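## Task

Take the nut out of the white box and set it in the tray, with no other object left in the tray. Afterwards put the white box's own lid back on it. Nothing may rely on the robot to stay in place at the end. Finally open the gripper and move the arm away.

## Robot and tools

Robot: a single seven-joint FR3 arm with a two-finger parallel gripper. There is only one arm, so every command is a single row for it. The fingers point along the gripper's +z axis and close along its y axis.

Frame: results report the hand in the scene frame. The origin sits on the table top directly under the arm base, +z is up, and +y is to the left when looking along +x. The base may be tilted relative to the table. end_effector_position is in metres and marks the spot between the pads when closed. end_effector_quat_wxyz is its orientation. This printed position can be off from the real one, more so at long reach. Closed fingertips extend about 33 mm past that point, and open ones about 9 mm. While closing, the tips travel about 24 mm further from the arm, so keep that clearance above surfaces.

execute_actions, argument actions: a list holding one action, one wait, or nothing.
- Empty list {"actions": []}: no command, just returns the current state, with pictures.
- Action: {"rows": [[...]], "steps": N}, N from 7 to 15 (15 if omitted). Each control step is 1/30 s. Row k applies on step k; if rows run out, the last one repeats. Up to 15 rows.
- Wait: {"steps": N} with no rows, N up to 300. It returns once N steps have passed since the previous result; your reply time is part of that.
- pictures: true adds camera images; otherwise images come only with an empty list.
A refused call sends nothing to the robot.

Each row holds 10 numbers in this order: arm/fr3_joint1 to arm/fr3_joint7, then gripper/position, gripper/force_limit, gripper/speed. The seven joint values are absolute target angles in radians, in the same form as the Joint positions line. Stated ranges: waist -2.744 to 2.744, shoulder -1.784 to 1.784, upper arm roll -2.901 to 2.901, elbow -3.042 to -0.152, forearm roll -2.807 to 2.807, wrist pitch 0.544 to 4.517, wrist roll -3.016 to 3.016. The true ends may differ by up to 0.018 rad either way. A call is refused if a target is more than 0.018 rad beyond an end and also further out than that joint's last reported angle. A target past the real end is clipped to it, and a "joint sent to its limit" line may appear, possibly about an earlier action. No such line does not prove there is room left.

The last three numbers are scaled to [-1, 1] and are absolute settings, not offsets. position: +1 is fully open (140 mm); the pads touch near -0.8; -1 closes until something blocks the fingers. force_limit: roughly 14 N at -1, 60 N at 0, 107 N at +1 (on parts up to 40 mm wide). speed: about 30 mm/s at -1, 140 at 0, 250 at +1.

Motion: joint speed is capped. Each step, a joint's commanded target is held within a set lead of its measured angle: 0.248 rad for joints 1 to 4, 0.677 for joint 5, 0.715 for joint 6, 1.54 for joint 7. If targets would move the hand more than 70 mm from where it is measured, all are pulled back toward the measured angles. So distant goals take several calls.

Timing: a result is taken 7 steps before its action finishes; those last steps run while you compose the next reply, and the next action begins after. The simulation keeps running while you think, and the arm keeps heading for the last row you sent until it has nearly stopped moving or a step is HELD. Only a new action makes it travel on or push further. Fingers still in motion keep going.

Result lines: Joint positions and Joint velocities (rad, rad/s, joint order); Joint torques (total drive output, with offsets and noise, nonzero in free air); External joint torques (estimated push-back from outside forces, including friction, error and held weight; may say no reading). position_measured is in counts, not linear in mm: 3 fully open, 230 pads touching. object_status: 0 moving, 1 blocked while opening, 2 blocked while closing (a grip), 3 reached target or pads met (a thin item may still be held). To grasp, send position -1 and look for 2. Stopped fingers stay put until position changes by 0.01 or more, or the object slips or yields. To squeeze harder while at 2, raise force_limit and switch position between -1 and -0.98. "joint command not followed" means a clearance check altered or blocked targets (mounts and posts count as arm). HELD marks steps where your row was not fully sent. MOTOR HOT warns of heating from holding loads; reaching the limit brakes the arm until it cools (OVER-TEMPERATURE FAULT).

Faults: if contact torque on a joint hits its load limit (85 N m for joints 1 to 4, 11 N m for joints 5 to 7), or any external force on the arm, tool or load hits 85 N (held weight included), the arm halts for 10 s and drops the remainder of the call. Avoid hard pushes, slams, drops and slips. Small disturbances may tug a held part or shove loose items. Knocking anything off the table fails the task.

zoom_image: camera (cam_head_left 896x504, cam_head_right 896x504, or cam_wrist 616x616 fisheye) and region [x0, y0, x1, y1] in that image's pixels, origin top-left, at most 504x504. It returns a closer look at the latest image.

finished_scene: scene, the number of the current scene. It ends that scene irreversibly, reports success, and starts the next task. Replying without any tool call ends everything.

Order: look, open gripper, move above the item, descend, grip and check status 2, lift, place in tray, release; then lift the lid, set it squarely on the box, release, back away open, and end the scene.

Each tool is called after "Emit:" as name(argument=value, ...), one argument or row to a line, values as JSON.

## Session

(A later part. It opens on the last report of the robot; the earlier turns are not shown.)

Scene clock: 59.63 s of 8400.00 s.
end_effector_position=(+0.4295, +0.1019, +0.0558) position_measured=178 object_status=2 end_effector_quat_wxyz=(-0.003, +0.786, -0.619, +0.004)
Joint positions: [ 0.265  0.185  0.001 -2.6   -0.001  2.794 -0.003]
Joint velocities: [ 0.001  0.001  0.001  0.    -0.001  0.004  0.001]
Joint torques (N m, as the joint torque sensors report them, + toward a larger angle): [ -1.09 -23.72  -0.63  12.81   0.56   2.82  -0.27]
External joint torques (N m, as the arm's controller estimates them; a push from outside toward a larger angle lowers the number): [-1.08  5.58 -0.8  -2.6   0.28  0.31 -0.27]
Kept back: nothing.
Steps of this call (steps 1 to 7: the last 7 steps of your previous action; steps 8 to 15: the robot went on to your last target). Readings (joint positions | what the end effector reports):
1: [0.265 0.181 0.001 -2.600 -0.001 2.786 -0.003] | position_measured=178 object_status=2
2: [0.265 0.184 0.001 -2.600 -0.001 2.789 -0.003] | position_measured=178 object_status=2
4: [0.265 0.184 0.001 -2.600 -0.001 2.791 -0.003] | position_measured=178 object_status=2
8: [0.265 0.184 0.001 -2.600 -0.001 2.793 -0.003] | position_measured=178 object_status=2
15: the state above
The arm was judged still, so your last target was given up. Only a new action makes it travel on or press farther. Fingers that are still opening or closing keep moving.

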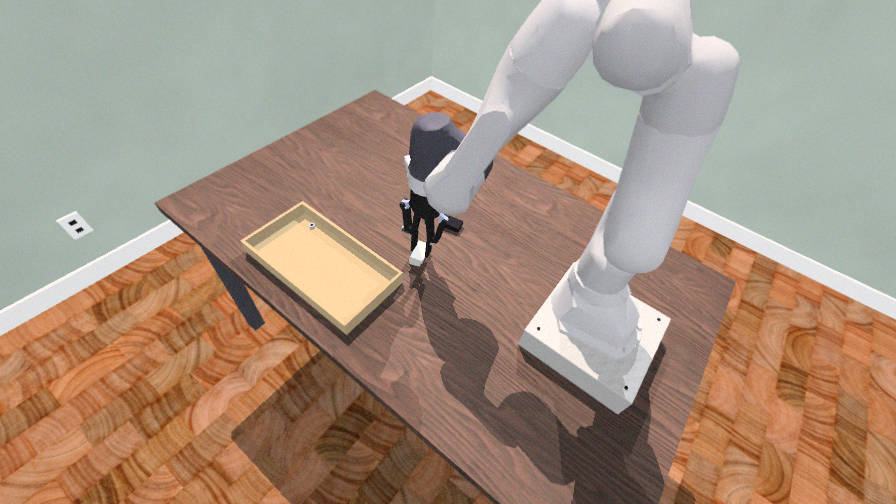

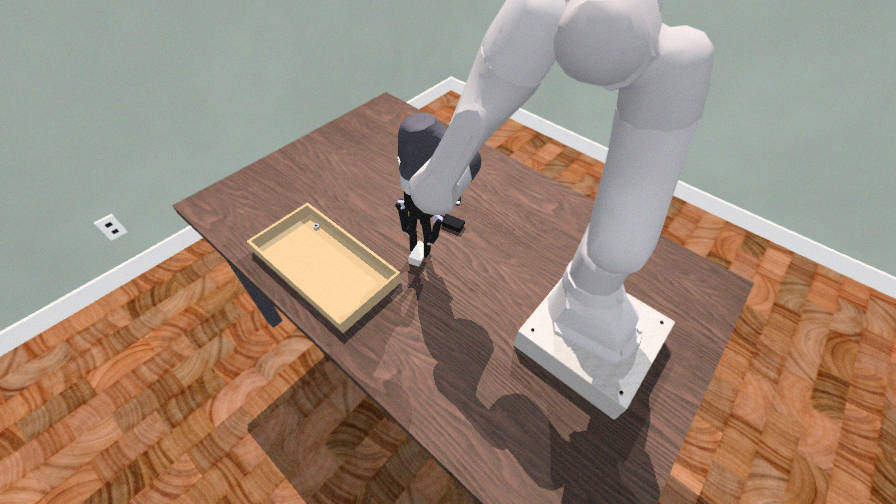

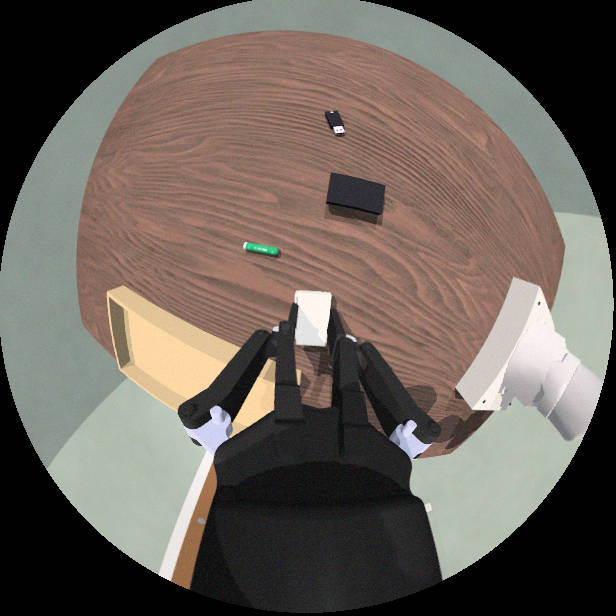

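Emit:
execute_actions(
  actions=[
    {"rows":[[0.263,0.182,0,-2.603,0,2.785,-0.006,-1,-0.3,-0.3]],"steps":15},
  ],
)

Emit:
execute_actions(
  actions=[
    {"steps":15},
  ],
  pictures=true,
)

Emit:
zoom_image(
  camera="cam_head_left",
  region=[370,200,490,300],
)

Emit:
zoom_image(
  camera="cam_wrist",
  region=[200,200,420,420],
)

Scene clock: 61.13 s of 8400.00 s.
end_effector_position=(+0.4287, +0.1017, +0.0561) position_measured=178 object_status=2 end_effector_quat_wxyz=(-0.002, +0.786, -0.619, +0.004)
Joint positions: [ 0.265  0.183  0.001 -2.6   -0.001  2.79  -0.003]
Joint velocities: [ 0.    -0.002  0.001 -0.001  0.001 -0.006  0.001]
Joint torques (N m, as the joint torque sensors report them, + toward a larger angle): [ -0.2  -28.75  -1.15  12.56   0.54   1.89  -0.25]
External joint torques (N m, as the arm's controller estimates them; a push from outside toward a larger angle lowers the number): [-0.13  0.58 -1.26 -2.89  0.26 -0.62 -0.25]
Steps of this call (steps 1 to 37: nothing new was sent; steps 38 to 45: the first 8 steps of this action). Readings (joint positions | what the end effector reports):
38: [0.265 0.184 0.001 -2.600 -0.001 2.793 -0.003] | position_measured=178 object_status=2
39: [0.265 0.183 0.001 -2.600 -0.001 2.792 -0.003] | position_measured=178 object_status=2
41: [0.265 0.183 0.001 -2.600 -0.001 2.791 -0.003] | position_measured=178 object_status=2
45: the state above

Scene clock: 61.63 s of 8400.00 s.
end_effector_position=(+0.4285, +0.1016, +0.0561) position_measured=178 object_status=2 end_effector_quat_wxyz=(-0.002, +0.786, -0.619, +0.003)
Joint positions: [ 0.265  0.183  0.001 -2.6   -0.001  2.789 -0.003]
Joint velocities: [ 0.    -0.     0.002 -0.001  0.    -0.001 -0.   ]
Joint torques (N m, as the joint torque sensors report them, + toward a larger angle): [ -0.42 -29.35  -0.11  12.9    0.57   1.97  -0.13]
External joint torques (N m, as the arm's controller estimates them; a push from outside toward a larger angle lowers the number): [-0.48 -0.03 -0.34 -2.54  0.3  -0.54 -0.13]
Kept back: nothing.
Steps of this call (steps 1 to 7: the last 7 steps of your previous action; steps 8 to 15: the robot went on to your last target). Readings (joint positions | what the end effector reports):
1: [0.265 0.183 0.001 -2.600 -0.001 2.790 -0.003] | position_measured=178 object_status=2
2: [0.265 0.183 0.001 -2.600 -0.001 2.789 -0.003] | position_measured=178 object_status=2
4: [0.265 0.183 0.001 -2.600 -0.001 2.789 -0.003] | position_measured=178 object_status=2
8: [0.265 0.183 0.001 -2.600 -0.001 2.789 -0.003] | position_measured=178 object_status=2
15: the state above
The arm was judged still, so your last target was given up. Only a new action makes it travel on or press farther. Fingers that are still opening or closing keep moving.

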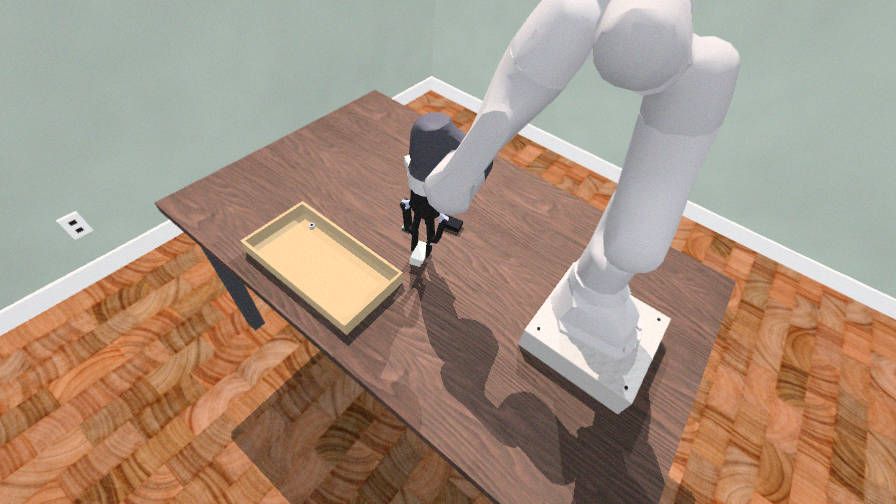

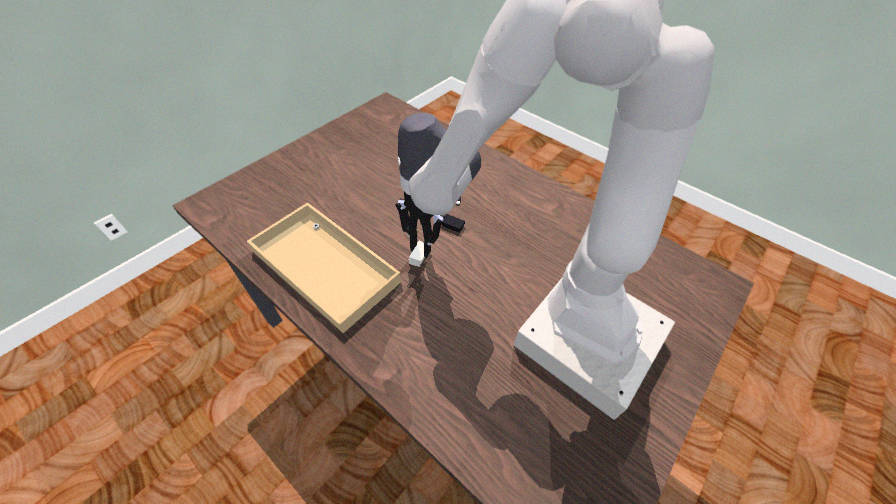

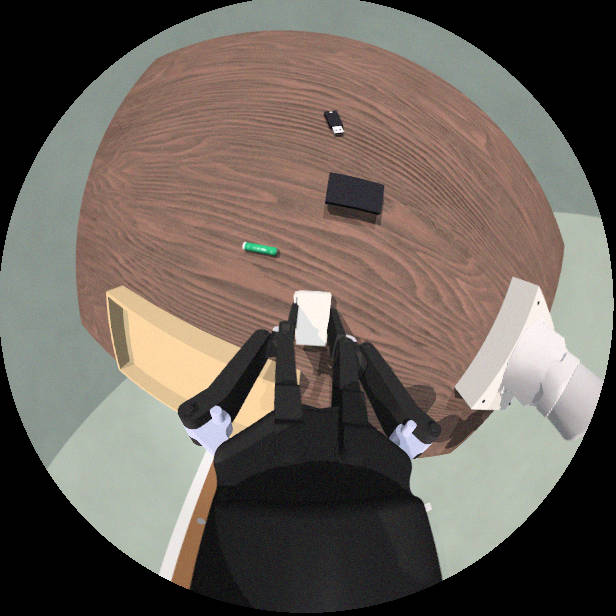

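Region (370, 200, 490, 300) of cam_head_left's 896x504 image, scaled by 4.200, with more detail than that image has.

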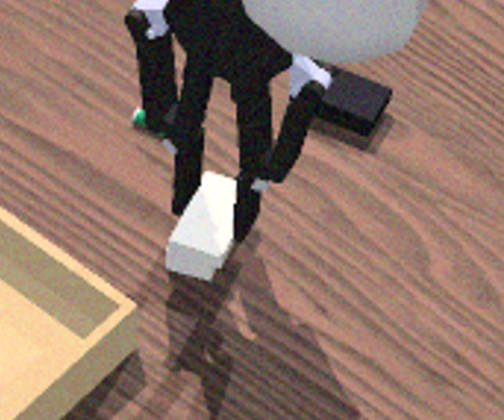

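Region (200, 200, 420, 420) of cam_wrist's 616x616 image, scaled by 2.291, with more detail than that image has.

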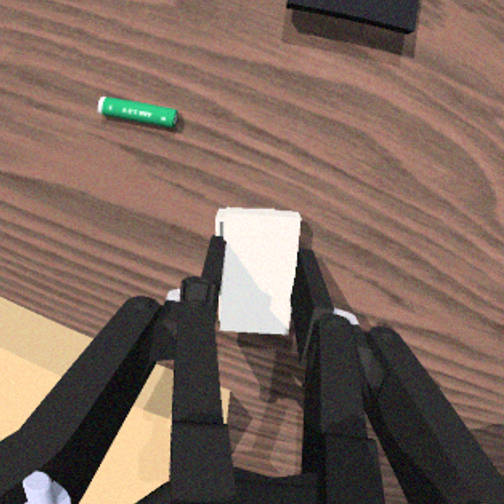

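Emit:
execute_actions(
  actions=[
    {"rows":[[0.263,0.180,0,-2.596,0,2.776,-0.006,-1,-0.3,-0.3]],"steps":10},
  ],
)

Emit:
execute_actions(
  actions=[
    {"rows":[[0.263,0.187,0,-2.596,0,2.782,-0.006,-1,-0.3,-0.3],[0.263,0.190,0,-2.596,0,2.785,-0.006,-1,-0.3,-0.3],[0.263,0.193,0,-2.596,0,2.788,-0.006,-1,-0.3,-0.3],[0.263,0.196,0,-2.596,0,2.791,-0.006,-1,-0.3,-0.3],[0.263,0.199,0,-2.596,0,2.794,-0.006,-1,-0.3,-0.3],[0.263,0.202,0,-2.596,0,2.797,-0.006,-1,-0.3,-0.3],[0.263,0.205,0,-2.595,0,2.80,-0.006,-1,-0.3,-0.3]],"steps":15},
  ],
)

Emit:
execute_actions(
  actions=[
    {"steps":12},
  ],
  pictures=true,
)

Emit:
zoom_image(
  camera="cam_head_left",
  region=[385,220,457,280],
)

Emit:
zoom_image(
  camera="cam_head_right",
  region=[385,220,457,280],
)

Scene clock: 62.37 s of 8400.00 s.
end_effector_position=(+0.4284, +0.1016, +0.0565) position_measured=178 object_status=2 end_effector_quat_wxyz=(-0.001, +0.786, -0.619, +0.003)
Joint positions: [ 0.265  0.182  0.001 -2.599 -0.001  2.785 -0.003]
Joint velocities: [ 0.001 -0.007 -0.001  0.013  0.    -0.035 -0.   ]
Joint torques (N m, as the joint torque sensors report them, + toward a larger angle): [ -0.48 -30.38  -0.42  15.68   0.46   2.12  -0.25]
External joint torques (N m, as the arm's controller estimates them; a push from outside toward a larger angle lowers the number): [-0.44 -1.12 -0.56  0.32  0.18 -0.37 -0.25]
Steps of this call (steps 1 to 19: nothing new was sent; steps 20 to 22: the first 3 steps of this action). Readings (joint positions | what the end effector reports):
20: [0.265 0.183 0.001 -2.600 -0.001 2.787 -0.003] | position_measured=178 object_status=2
21: [0.265 0.182 0.001 -2.599 -0.001 2.786 -0.003] | position_measured=178 object_status=2
22: the state above

Scene clock: 62.87 s of 8400.00 s.
end_effector_position=(+0.4312, +0.1023, +0.0557) position_measured=178 object_status=2 end_effector_quat_wxyz=(-0.003, +0.786, -0.619, +0.004)
Joint positions: [ 0.265  0.189  0.001 -2.594 -0.001  2.79  -0.003]
Joint velocities: [-0.     0.027 -0.     0.022  0.001  0.056 -0.001]
Joint torques (N m, as the joint torque sensors report them, + toward a larger angle): [  0.02 -21.01  -0.39  12.2    0.57   2.78  -0.24]
External joint torques (N m, as the arm's controller estimates them; a push from outside toward a larger angle lowers the number): [ 0.12  8.81 -0.47 -3.12  0.28  0.32 -0.23]
Steps of this call (steps 1 to 7: the last 7 steps of your previous action; steps 8 to 15: the first 8 steps of this action). Readings (joint positions | what the end effector reports):
8: [0.265 0.182 0.001 -2.598 -0.001 2.780 -0.003] | position_measured=178 object_status=2
9: [0.265 0.183 0.001 -2.598 -0.001 2.781 -0.003] | position_measured=178 object_status=2
11: [0.265 0.185 0.001 -2.596 -0.001 2.783 -0.003] | position_measured=178 object_status=2
15: the state above

Scene clock: 63.27 s of 8400.00 s.
end_effector_position=(+0.4336, +0.1028, +0.0556) position_measured=178 object_status=2 end_effector_quat_wxyz=(-0.005, +0.786, -0.619, +0.006)
Joint positions: [ 0.265  0.191  0.001 -2.592 -0.001  2.799 -0.003]
Joint velocities: [ 0.001  0.001 -0.001 -0.001 -0.001  0.005 -0.   ]
Joint torques (N m, as the joint torque sensors report them, + toward a larger angle): [ -0.67 -22.    -1.08  12.81   0.58   2.75  -0.13]
External joint torques (N m, as the arm's controller estimates them; a push from outside toward a larger angle lowers the number): [-0.58  7.55 -1.17 -2.56  0.3   0.23 -0.13]
Kept back: nothing.
Steps of this call (steps 1 to 7: the last 7 steps of your previous action; steps 8 to 12: the robot went on to your last target). Readings (joint positions | what the end effector reports):
1: [0.265 0.189 0.001 -2.593 -0.001 2.792 -0.003] | position_measured=178 object_status=2
2: [0.265 0.190 0.001 -2.593 -0.001 2.793 -0.003] | position_measured=178 object_status=2
4: [0.265 0.191 0.001 -2.592 -0.001 2.795 -0.003] | position_measured=178 object_status=2
8: [0.265 0.191 0.001 -2.592 -0.001 2.798 -0.003] | position_measured=178 object_status=2
12: the state above

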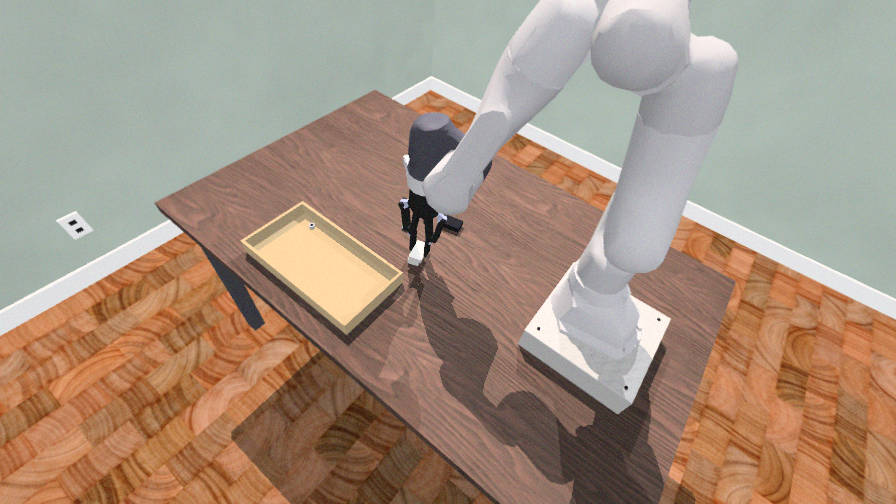

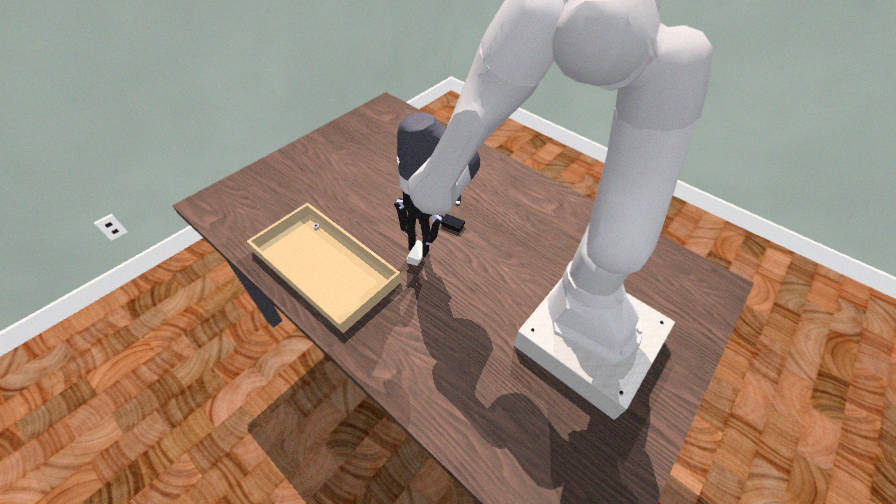

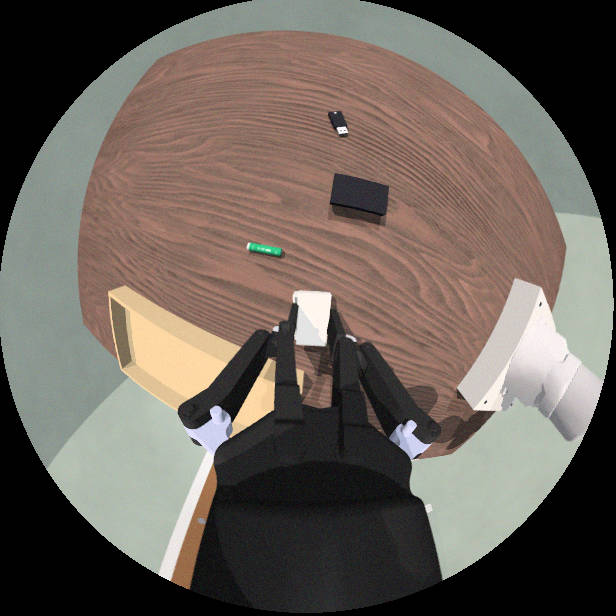

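Region (385, 220, 457, 280) of cam_head_left's 896x504 image, scaled by 7.000, with more detail than that image has.

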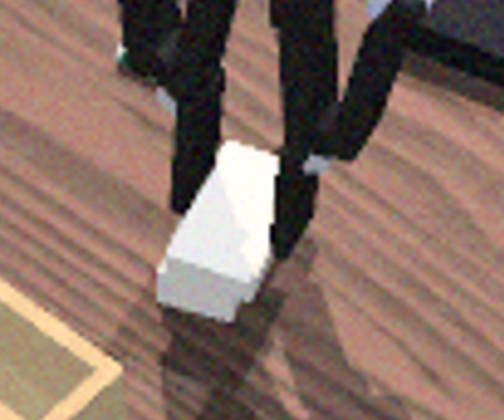

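Region (385, 220, 457, 280) of cam_head_right's 896x504 image, scaled by 7.000, with more detail than that image has.

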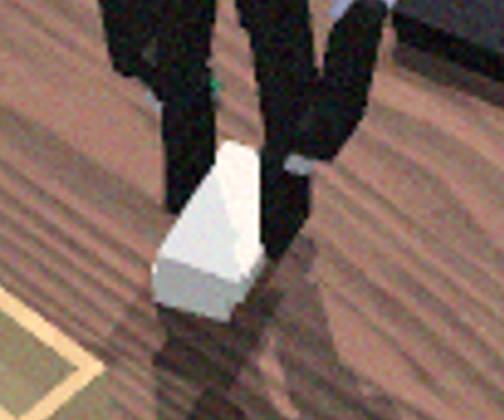

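Emit:
execute_actions(
  actions=[
    {"rows":[[0.263,0.182,0,-2.593,0,2.776,-0.006,-1,-0.3,-0.3]],"steps":15},
  ],
)

Emit:
execute_actions(
  actions=[
    {"steps":15},
  ],
  pictures=true,
)

Emit:
zoom_image(
  camera="cam_head_left",
  region=[385,220,457,280],
)

Scene clock: 63.83 s of 8400.00 s.
end_effector_position=(+0.4315, +0.1024, +0.0576) position_measured=178 object_status=2 end_effector_quat_wxyz=(-0.002, +0.786, -0.619, +0.004)
Joint positions: [ 0.265  0.184  0.001 -2.592 -0.001  2.783 -0.003]
Joint velocities: [ 0.001  0.001  0.002 -0.001  0.001 -0.029 -0.001]
Joint torques (N m, as the joint torque sensors report them, + toward a larger angle): [ -0.49 -30.45  -0.37  14.07   0.6    2.19  -0.21]
External joint torques (N m, as the arm's controller estimates them; a push from outside toward a larger angle lowers the number): [-0.53 -1.03 -0.58 -1.48  0.32 -0.32 -0.21]
Steps of this call (steps 1 to 9: the robot went on to your last target; steps 10 to 17: the first 8 steps of this action). Readings (joint positions | what the end effector reports):
10: [0.265 0.190 0.001 -2.592 -0.001 2.797 -0.003] | position_measured=178 object_status=2
11: [0.265 0.187 0.001 -2.592 -0.001 2.794 -0.003] | position_measured=178 object_status=2
13: [0.265 0.185 0.001 -2.592 -0.001 2.789 -0.003] | position_measured=178 object_status=2
17: the state above

Scene clock: 64.33 s of 8400.00 s.
end_effector_position=(+0.4301, +0.1020, +0.0572) position_measured=178 object_status=2 end_effector_quat_wxyz=(-0.000, +0.786, -0.619, +0.002)
Joint positions: [ 0.265  0.184  0.001 -2.592 -0.001  2.779 -0.003]
Joint velocities: [ 0.001 -0.001  0.     0.    -0.    -0.002 -0.001]
Joint torques (N m, as the joint torque sensors report them, + toward a larger angle): [ -0.15 -30.42  -0.81  14.25   0.59   2.19  -0.19]
External joint torques (N m, as the arm's controller estimates them; a push from outside toward a larger angle lowers the number): [-0.14 -0.83 -0.97 -1.38  0.31 -0.33 -0.19]
Kept back: nothing.
Steps of this call (steps 1 to 7: the last 7 steps of your previous action; steps 8 to 15: the robot went on to your last target). Readings (joint positions | what the end effector reports):
1: [0.265 0.184 0.001 -2.592 -0.001 2.782 -0.003] | position_measured=178 object_status=2
2: [0.265 0.184 0.001 -2.592 -0.001 2.782 -0.003] | position_measured=178 object_status=2
4: [0.265 0.184 0.001 -2.592 -0.001 2.781 -0.003] | position_measured=178 object_status=2
8: [0.265 0.184 0.001 -2.592 -0.001 2.779 -0.003] | position_measured=178 object_status=2
15: the state above
The arm was judged still, so your last target was given up. Only a new action makes it travel on or press farther. Fingers that are still opening or closing keep moving.

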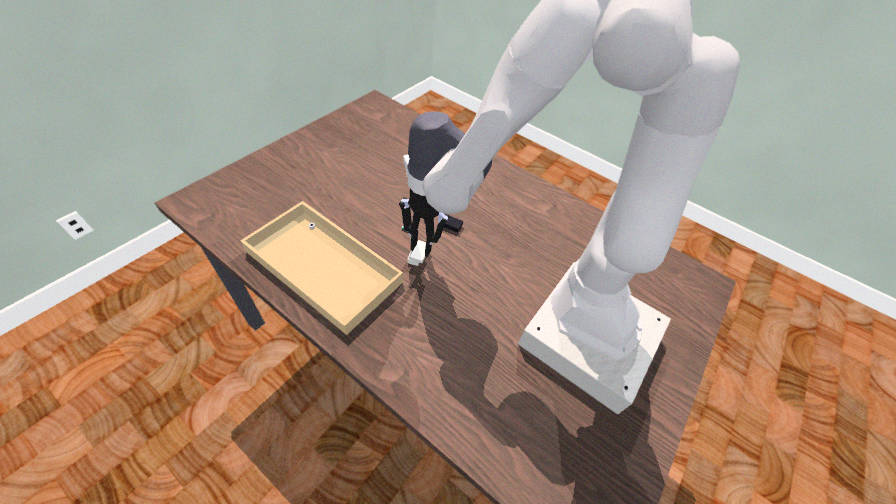

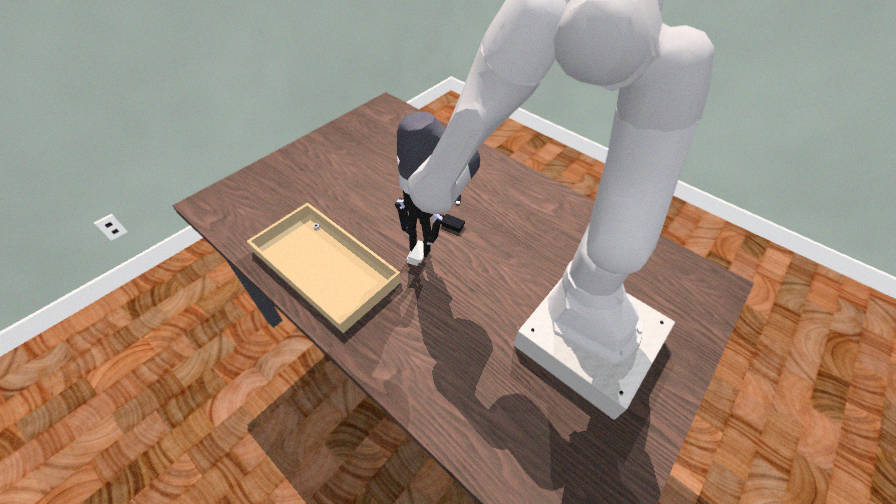

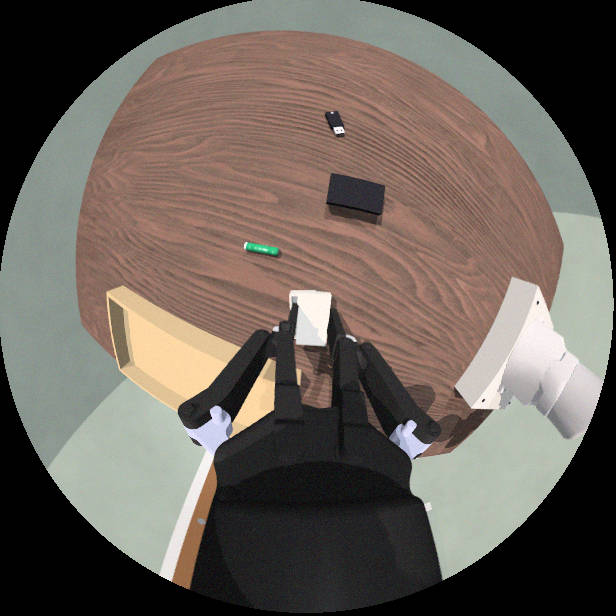

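Region (385, 220, 457, 280) of cam_head_left's 896x504 image, scaled by 7.000, with more detail than that image has.

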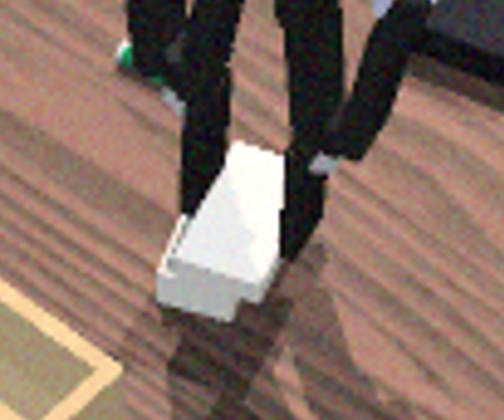

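Emit:
execute_actions(
  actions=[
    {"rows":[[0.263,0.172,0,-2.593,0,2.766,-0.006,-1,-0.3,-0.3],[0.263,0.172,0,-2.593,0,2.766,-0.006,-1,-0.3,-0.3],[0.263,0.172,0,-2.593,0,2.766,-0.006,-1,-0.3,-0.3],[0.263,0.172,0,-2.593,0,2.766,-0.006,-1,-0.3,-0.3],[0.263,0.172,0,-2.593,0,2.766,-0.006,-1,-0.3,-0.3],[0.263,0.178,0,-2.584,0,2.764,-0.006,-1,-0.3,-0.3],[0.263,0.178,0,-2.584,0,2.764,-0.006,-1,-0.3,-0.3],[0.263,0.186,0,-2.574,0,2.762,-0.006,-1,-0.3,-0.3]],"steps":15},
  ],
)

Emit:
execute_actions(
  actions=[
    {"steps":25},
  ],
  pictures=true,
)

Emit:
zoom_image(
  camera="cam_head_left",
  region=[385,220,457,280],
)

Emit:
zoom_image(
  camera="cam_wrist",
  region=[260,260,370,370],
)

Scene clock: 65.10 s of 8400.00 s.
end_effector_position=(+0.4332, +0.1027, +0.0610) position_measured=178 object_status=2 end_effector_quat_wxyz=(-0.002, +0.786, -0.619, +0.003)
Joint positions: [ 0.265  0.177  0.001 -2.586 -0.001  2.769 -0.003]
Joint velocities: [-0.     0.083 -0.001  0.129 -0.001 -0.027 -0.   ]
Joint torques (N m, as the joint torque sensors report them, + toward a larger angle): [ -0.91 -27.55  -0.22  16.26   0.62   2.22  -0.13]
External joint torques (N m, as the arm's controller estimates them; a push from outside toward a larger angle lowers the number): [-0.68  1.61 -0.16  0.69  0.27 -0.26 -0.13]
Steps of this call (steps 1 to 15: nothing new was sent; steps 16 to 23: the first 8 steps of this action). Readings (joint positions | what the end effector reports):
16: [0.265 0.182 0.001 -2.592 -0.001 2.777 -0.003] | position_measured=178 object_status=2
17: [0.265 0.180 0.001 -2.593 -0.001 2.775 -0.003] | position_measured=178 object_status=2
19: [0.265 0.176 0.001 -2.593 -0.001 2.773 -0.003] | position_measured=178 object_status=2
23: the state above

Scene clock: 65.93 s of 8400.00 s.
end_effector_position=(+0.4357, +0.1033, +0.0606) position_measured=178 object_status=2 end_effector_quat_wxyz=(-0.001, +0.786, -0.619, +0.003)
Joint positions: [ 0.265  0.184  0.001 -2.576 -0.001  2.764 -0.003]
Joint velocities: [-0.001 -0.     0.001 -0.    -0.    -0.001  0.   ]
Joint torques (N m, as the joint torque sensors report them, + toward a larger angle): [ -0.57 -28.21  -0.43  15.93   0.5    2.3   -0.14]
External joint torques (N m, as the arm's controller estimates them; a push from outside toward a larger angle lowers the number): [-0.46  1.58 -0.5   0.08  0.2  -0.21 -0.14]
Kept back: nothing.
Steps of this call (steps 1 to 7: the last 7 steps of your previous action; steps 8 to 25: the robot went on to your last target). Readings (joint positions | what the end effector reports):
1: [0.265 0.180 0.001 -2.583 -0.001 2.768 -0.003] | position_measured=178 object_status=2
2: [0.265 0.181 0.001 -2.580 -0.001 2.768 -0.003] | position_measured=178 object_status=2
4: [0.265 0.183 0.001 -2.578 -0.001 2.767 -0.003] | position_measured=178 object_status=2
8: [0.265 0.184 0.001 -2.576 -0.001 2.766 -0.003] | position_measured=178 object_status=2
25: the state above

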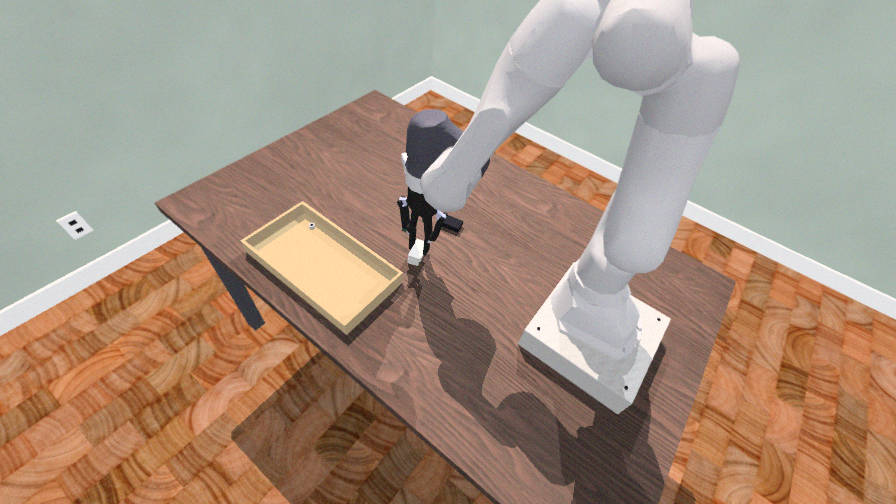

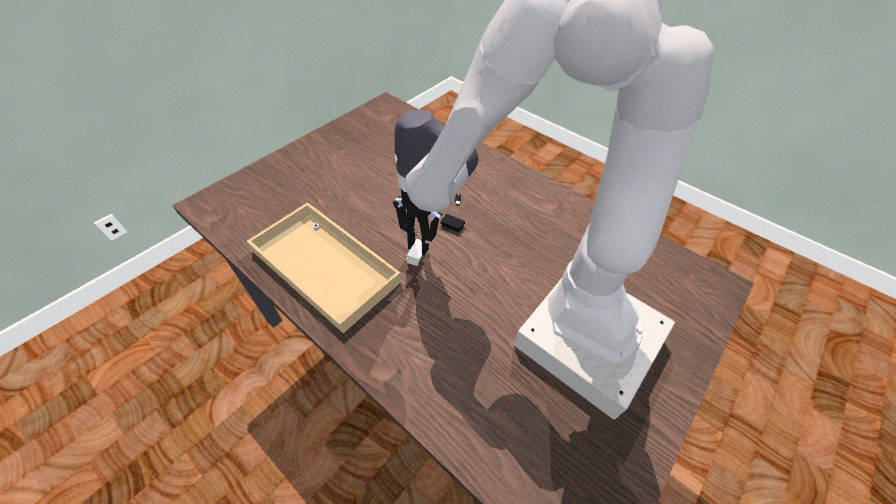

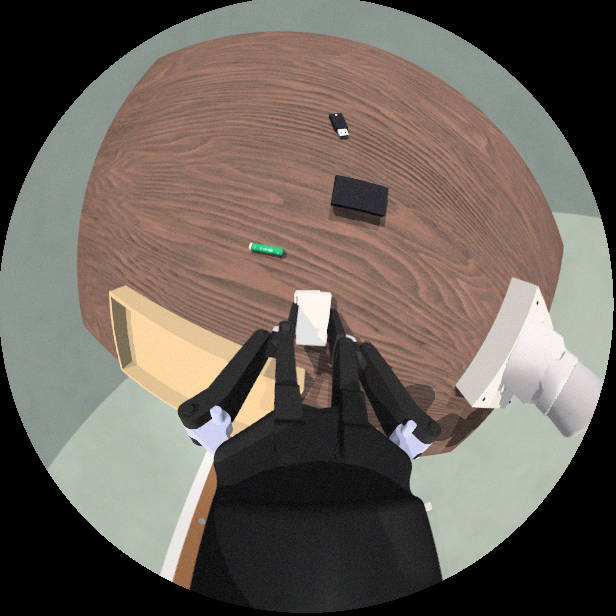

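Region (385, 220, 457, 280) of cam_head_left's 896x504 image, scaled by 7.000, with more detail than that image has.

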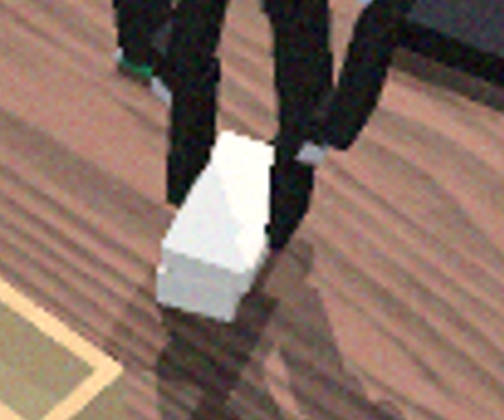

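Region (260, 260, 370, 370) of cam_wrist's 616x616 image, scaled by 4.582, with more detail than that image has.

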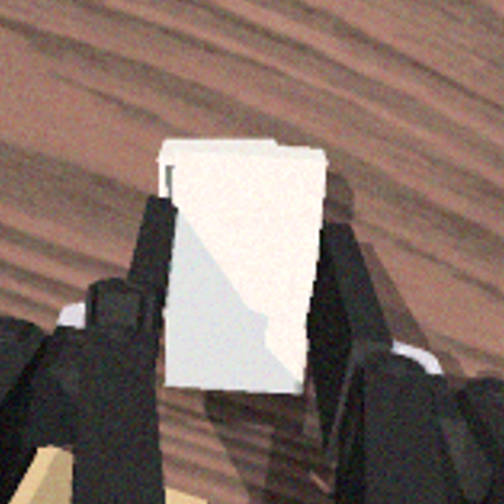

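Emit:
execute_actions(
  actions=[
    {"rows":[[0.256,0.194,0,-2.564,0,2.760,-0.013,-1,-0.3,-0.3]],"steps":15},
  ],
)

Emit:
execute_actions(
  actions=[
    {"steps":20},
  ],
  pictures=true,
)

Emit:
zoom_image(
  camera="cam_head_left",
  region=[385,220,457,280],
)

Emit:
zoom_image(
  camera="cam_wrist",
  region=[260,260,370,370],
)

Scene clock: 66.80 s of 8400.00 s.
end_effector_position=(+0.4392, +0.1012, +0.0599) position_measured=178 object_status=2 end_effector_quat_wxyz=(-0.001, +0.785, -0.620, +0.003)
Joint positions: [ 0.259  0.192  0.001 -2.566 -0.001  2.763 -0.007]
Joint velocities: [-0.     0.004 -0.001  0.004  0.001 -0.003 -0.008]
Joint torques (N m, as the joint torque sensors report them, + toward a larger angle): [  0.   -29.34  -0.81  15.51   0.58   2.21  -0.14]
External joint torques (N m, as the arm's controller estimates them; a push from outside toward a larger angle lowers the number): [ 0.01  0.7  -1.   -0.31  0.28 -0.29 -0.14]
Steps of this call (steps 1 to 15: the robot went on to your last target; steps 16 to 18: nothing new was sent; steps 19 to 26: the first 8 steps of this action). Readings (joint positions | what the end effector reports):
19: [0.264 0.186 0.001 -2.574 -0.001 2.764 -0.004] | position_measured=178 object_status=2
20: [0.263 0.188 0.001 -2.571 -0.001 2.764 -0.004] | position_measured=178 object_status=2
22: [0.260 0.191 0.001 -2.568 -0.001 2.763 -0.005] | position_measured=178 object_status=2
26: the state above

Scene clock: 67.47 s of 8400.00 s.
end_effector_position=(+0.4392, +0.1012, +0.0599) position_measured=178 object_status=2 end_effector_quat_wxyz=(-0.001, +0.786, -0.619, +0.003)
Joint positions: [ 0.259  0.192  0.001 -2.566 -0.001  2.762 -0.009]
Joint velocities: [-0.001  0.    -0.     0.001 -0.    -0.001 -0.   ]
Joint torques (N m, as the joint torque sensors report them, + toward a larger angle): [ -1.16 -28.93  -0.63  16.12   0.56   2.34  -0.13]
External joint torques (N m, as the arm's controller estimates them; a push from outside toward a larger angle lowers the number): [-0.97  1.14 -0.64  0.2   0.25 -0.17 -0.13]
Kept back: nothing.
Steps of this call (steps 1 to 7: the last 7 steps of your previous action; steps 8 to 15: the robot went on to your last target; steps 16 to 20: nothing new was sent). Readings (joint positions | what the end effector reports):
1: [0.259 0.192 0.001 -2.566 -0.001 2.763 -0.007] | position_measured=178 object_status=2
2: [0.259 0.192 0.001 -2.566 -0.001 2.763 -0.007] | position_measured=178 object_status=2
4: [0.259 0.192 0.001 -2.566 -0.001 2.763 -0.008] | position_measured=178 object_status=2
8: [0.259 0.192 0.001 -2.566 -0.001 2.763 -0.009] | position_measured=178 object_status=2
20: the state above
The arm was judged still, so your last target was given up. Only a new action makes it travel on or press farther. Fingers that are still opening or closing keep moving.

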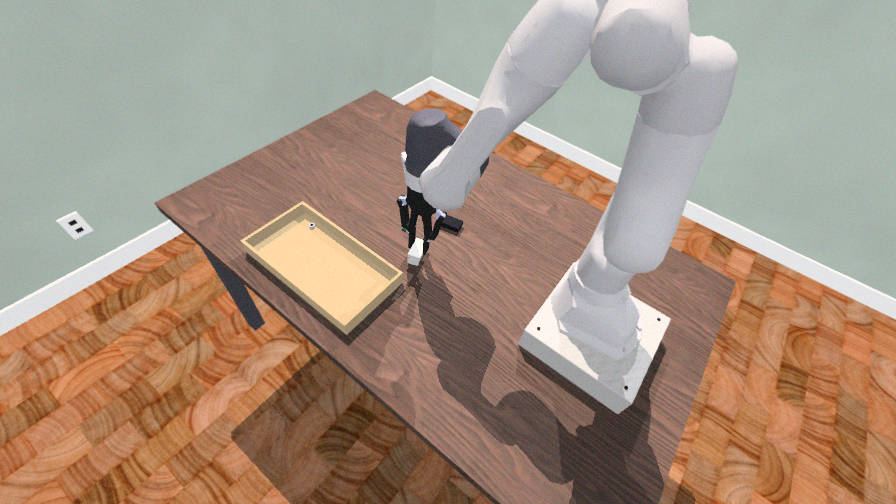

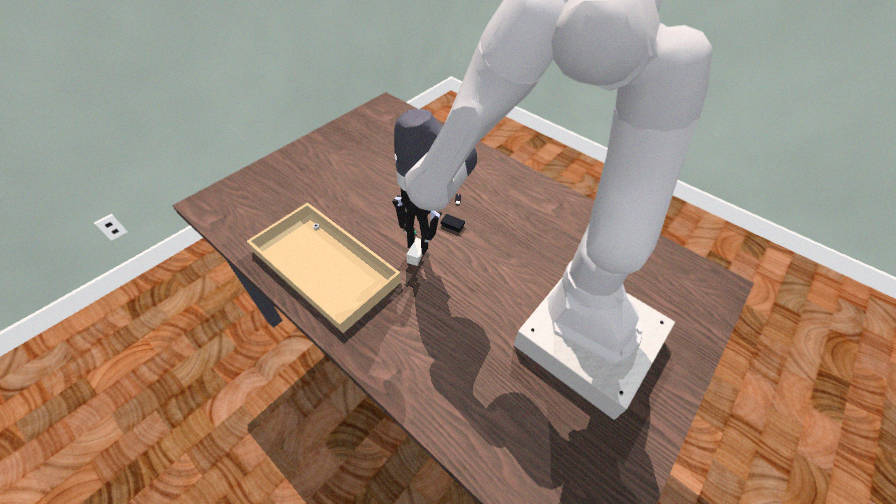

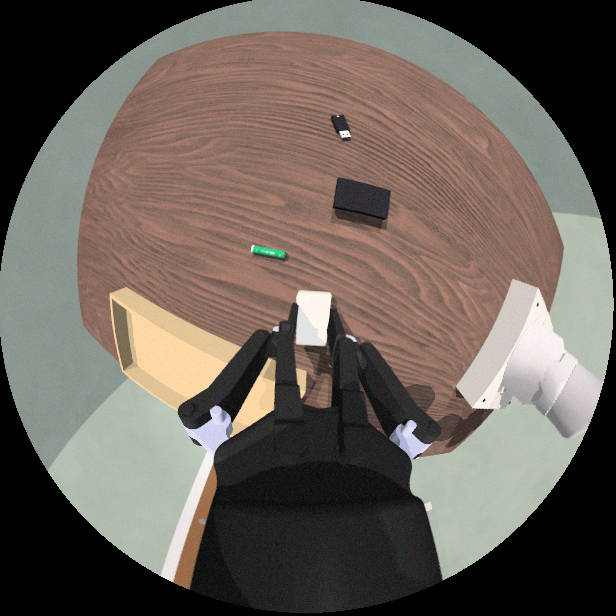

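Region (385, 220, 457, 280) of cam_head_left's 896x504 image, scaled by 7.000, with more detail than that image has.

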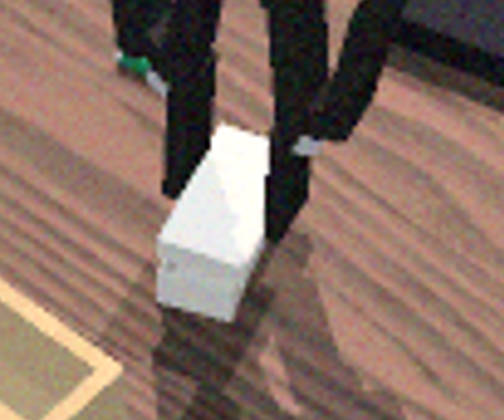

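Region (260, 260, 370, 370) of cam_wrist's 616x616 image, scaled by 4.582, with more detail than that image has.

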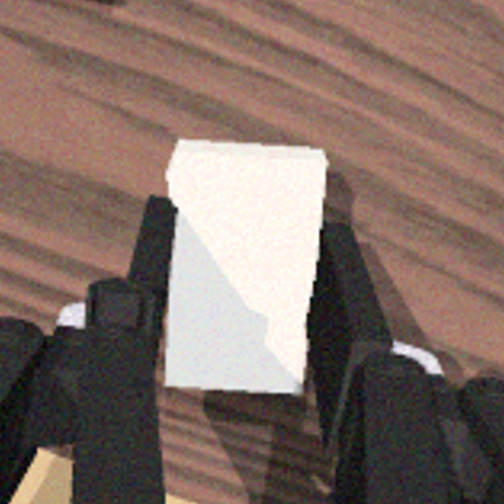

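Looks aligned. Descend slowly.

Emit:
execute_actions(
  actions=[
    {"rows":[[0.256,0.197,0,-2.564,0,2.763,-0.013,-1,-0.3,-0.3],[0.256,0.200,0,-2.564,0,2.766,-0.013,-1,-0.3,-0.3],[0.256,0.203,0,-2.564,0,2.769,-0.013,-1,-0.3,-0.3],[0.256,0.206,0,-2.564,0,2.772,-0.013,-1,-0.3,-0.3],[0.256,0.209,0,-2.564,0,2.775,-0.013,-1,-0.3,-0.3],[0.256,0.212,0,-2.564,0,2.778,-0.013,-1,-0.3,-0.3],[0.256,0.215,0,-2.563,0,2.781,-0.013,-1,-0.3,-0.3],[0.256,0.218,0,-2.563,0,2.784,-0.013,-1,-0.3,-0.3],[0.256,0.221,0,-2.563,0,2.787,-0.013,-1,-0.3,-0.3],[0.256,0.224,0,-2.563,0,2.789,-0.013,-1,-0.3,-0.3]],"steps":15},
  ],
)

Emit:
execute_actions(
  actions=[
    {"steps":20},
  ],
  pictures=true,
)

Emit:
zoom_image(
  camera="cam_head_left",
  region=[385,220,457,280],
)

Scene clock: 68.17 s of 8400.00 s.
end_effector_position=(+0.4394, +0.1011, +0.0557) position_measured=178 object_status=2 end_effector_quat_wxyz=(-0.001, +0.786, -0.619, +0.003)
Joint positions: [ 0.258  0.205  0.001 -2.564 -0.001  2.772 -0.01 ]
Joint velocities: [ 0.     0.045 -0.     0.022  0.001  0.061 -0.001]
Joint torques (N m, as the joint torque sensors report them, + toward a larger angle): [ -0.6  -23.91  -0.9   14.1    0.69   2.9   -0.21]
External joint torques (N m, as the arm's controller estimates them; a push from outside toward a larger angle lowers the number): [-0.51  5.33 -1.   -0.86  0.4   0.38 -0.22]
Steps of this call (steps 1 to 13: nothing new was sent; steps 14 to 21: the first 8 steps of this action). Readings (joint positions | what the end effector reports):
14: [0.259 0.193 0.001 -2.566 -0.001 2.762 -0.010] | position_measured=178 object_status=2
15: [0.259 0.194 0.001 -2.566 -0.001 2.763 -0.010] | position_measured=178 object_status=2
17: [0.259 0.198 0.001 -2.566 -0.001 2.764 -0.010] | position_measured=178 object_status=2
21: the state above

Scene clock: 68.83 s of 8400.00 s.
end_effector_position=(+0.4444, +0.1022, +0.0555) position_measured=178 object_status=2 end_effector_quat_wxyz=(-0.006, +0.786, -0.618, +0.007)
Joint positions: [ 0.258  0.211  0.001 -2.56  -0.001  2.788 -0.01 ]
Joint velocities: [-0.     0.002 -0.    -0.001  0.001  0.002  0.   ]
Joint torques (N m, as the joint torque sensors report them, + toward a larger angle): [ -0.51 -22.77  -0.41  12.92   0.54   2.71  -0.13]
External joint torques (N m, as the arm's controller estimates them; a push from outside toward a larger angle lowers the number): [-0.36  7.65 -0.47 -2.71  0.24  0.18 -0.13]
Kept back: nothing.
Steps of this call (steps 1 to 7: the last 7 steps of your previous action; steps 8 to 20: the robot went on to your last target). Readings (joint positions | what the end effector reports):
1: [0.258 0.206 0.001 -2.563 -0.001 2.774 -0.010] | position_measured=178 object_status=2
2: [0.258 0.207 0.001 -2.562 -0.001 2.777 -0.010] | position_measured=178 object_status=2
4: [0.258 0.209 0.001 -2.561 -0.001 2.781 -0.010] | position_measured=178 object_status=2
8: [0.258 0.210 0.001 -2.560 -0.001 2.785 -0.010] | position_measured=178 object_status=2
20: the state above

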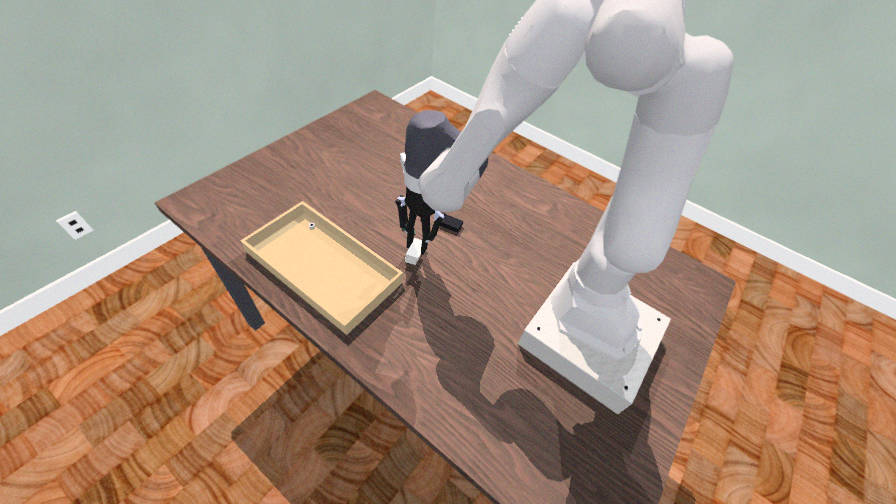

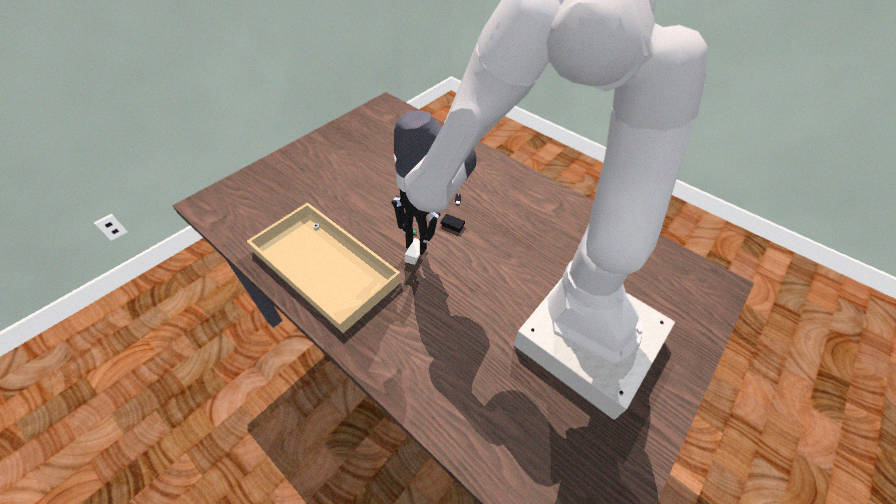

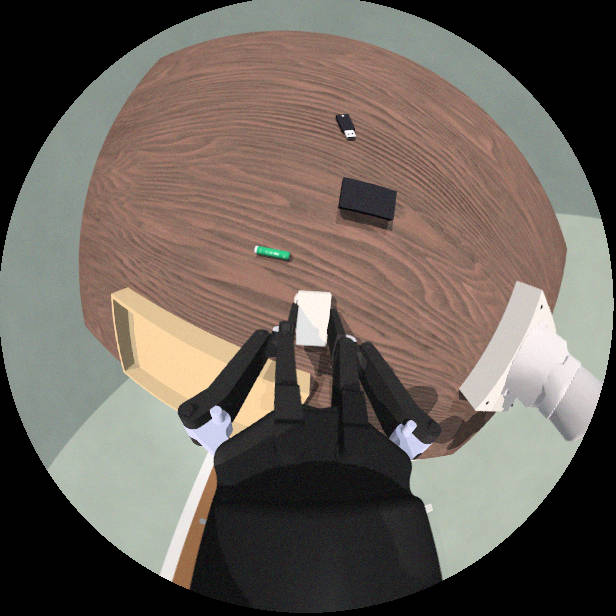

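Region (385, 220, 457, 280) of cam_head_left's 896x504 image, scaled by 7.000, with more detail than that image has.

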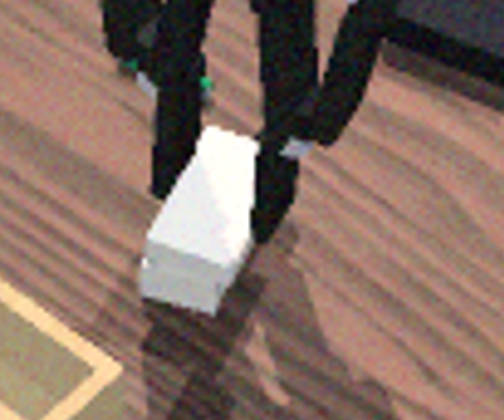

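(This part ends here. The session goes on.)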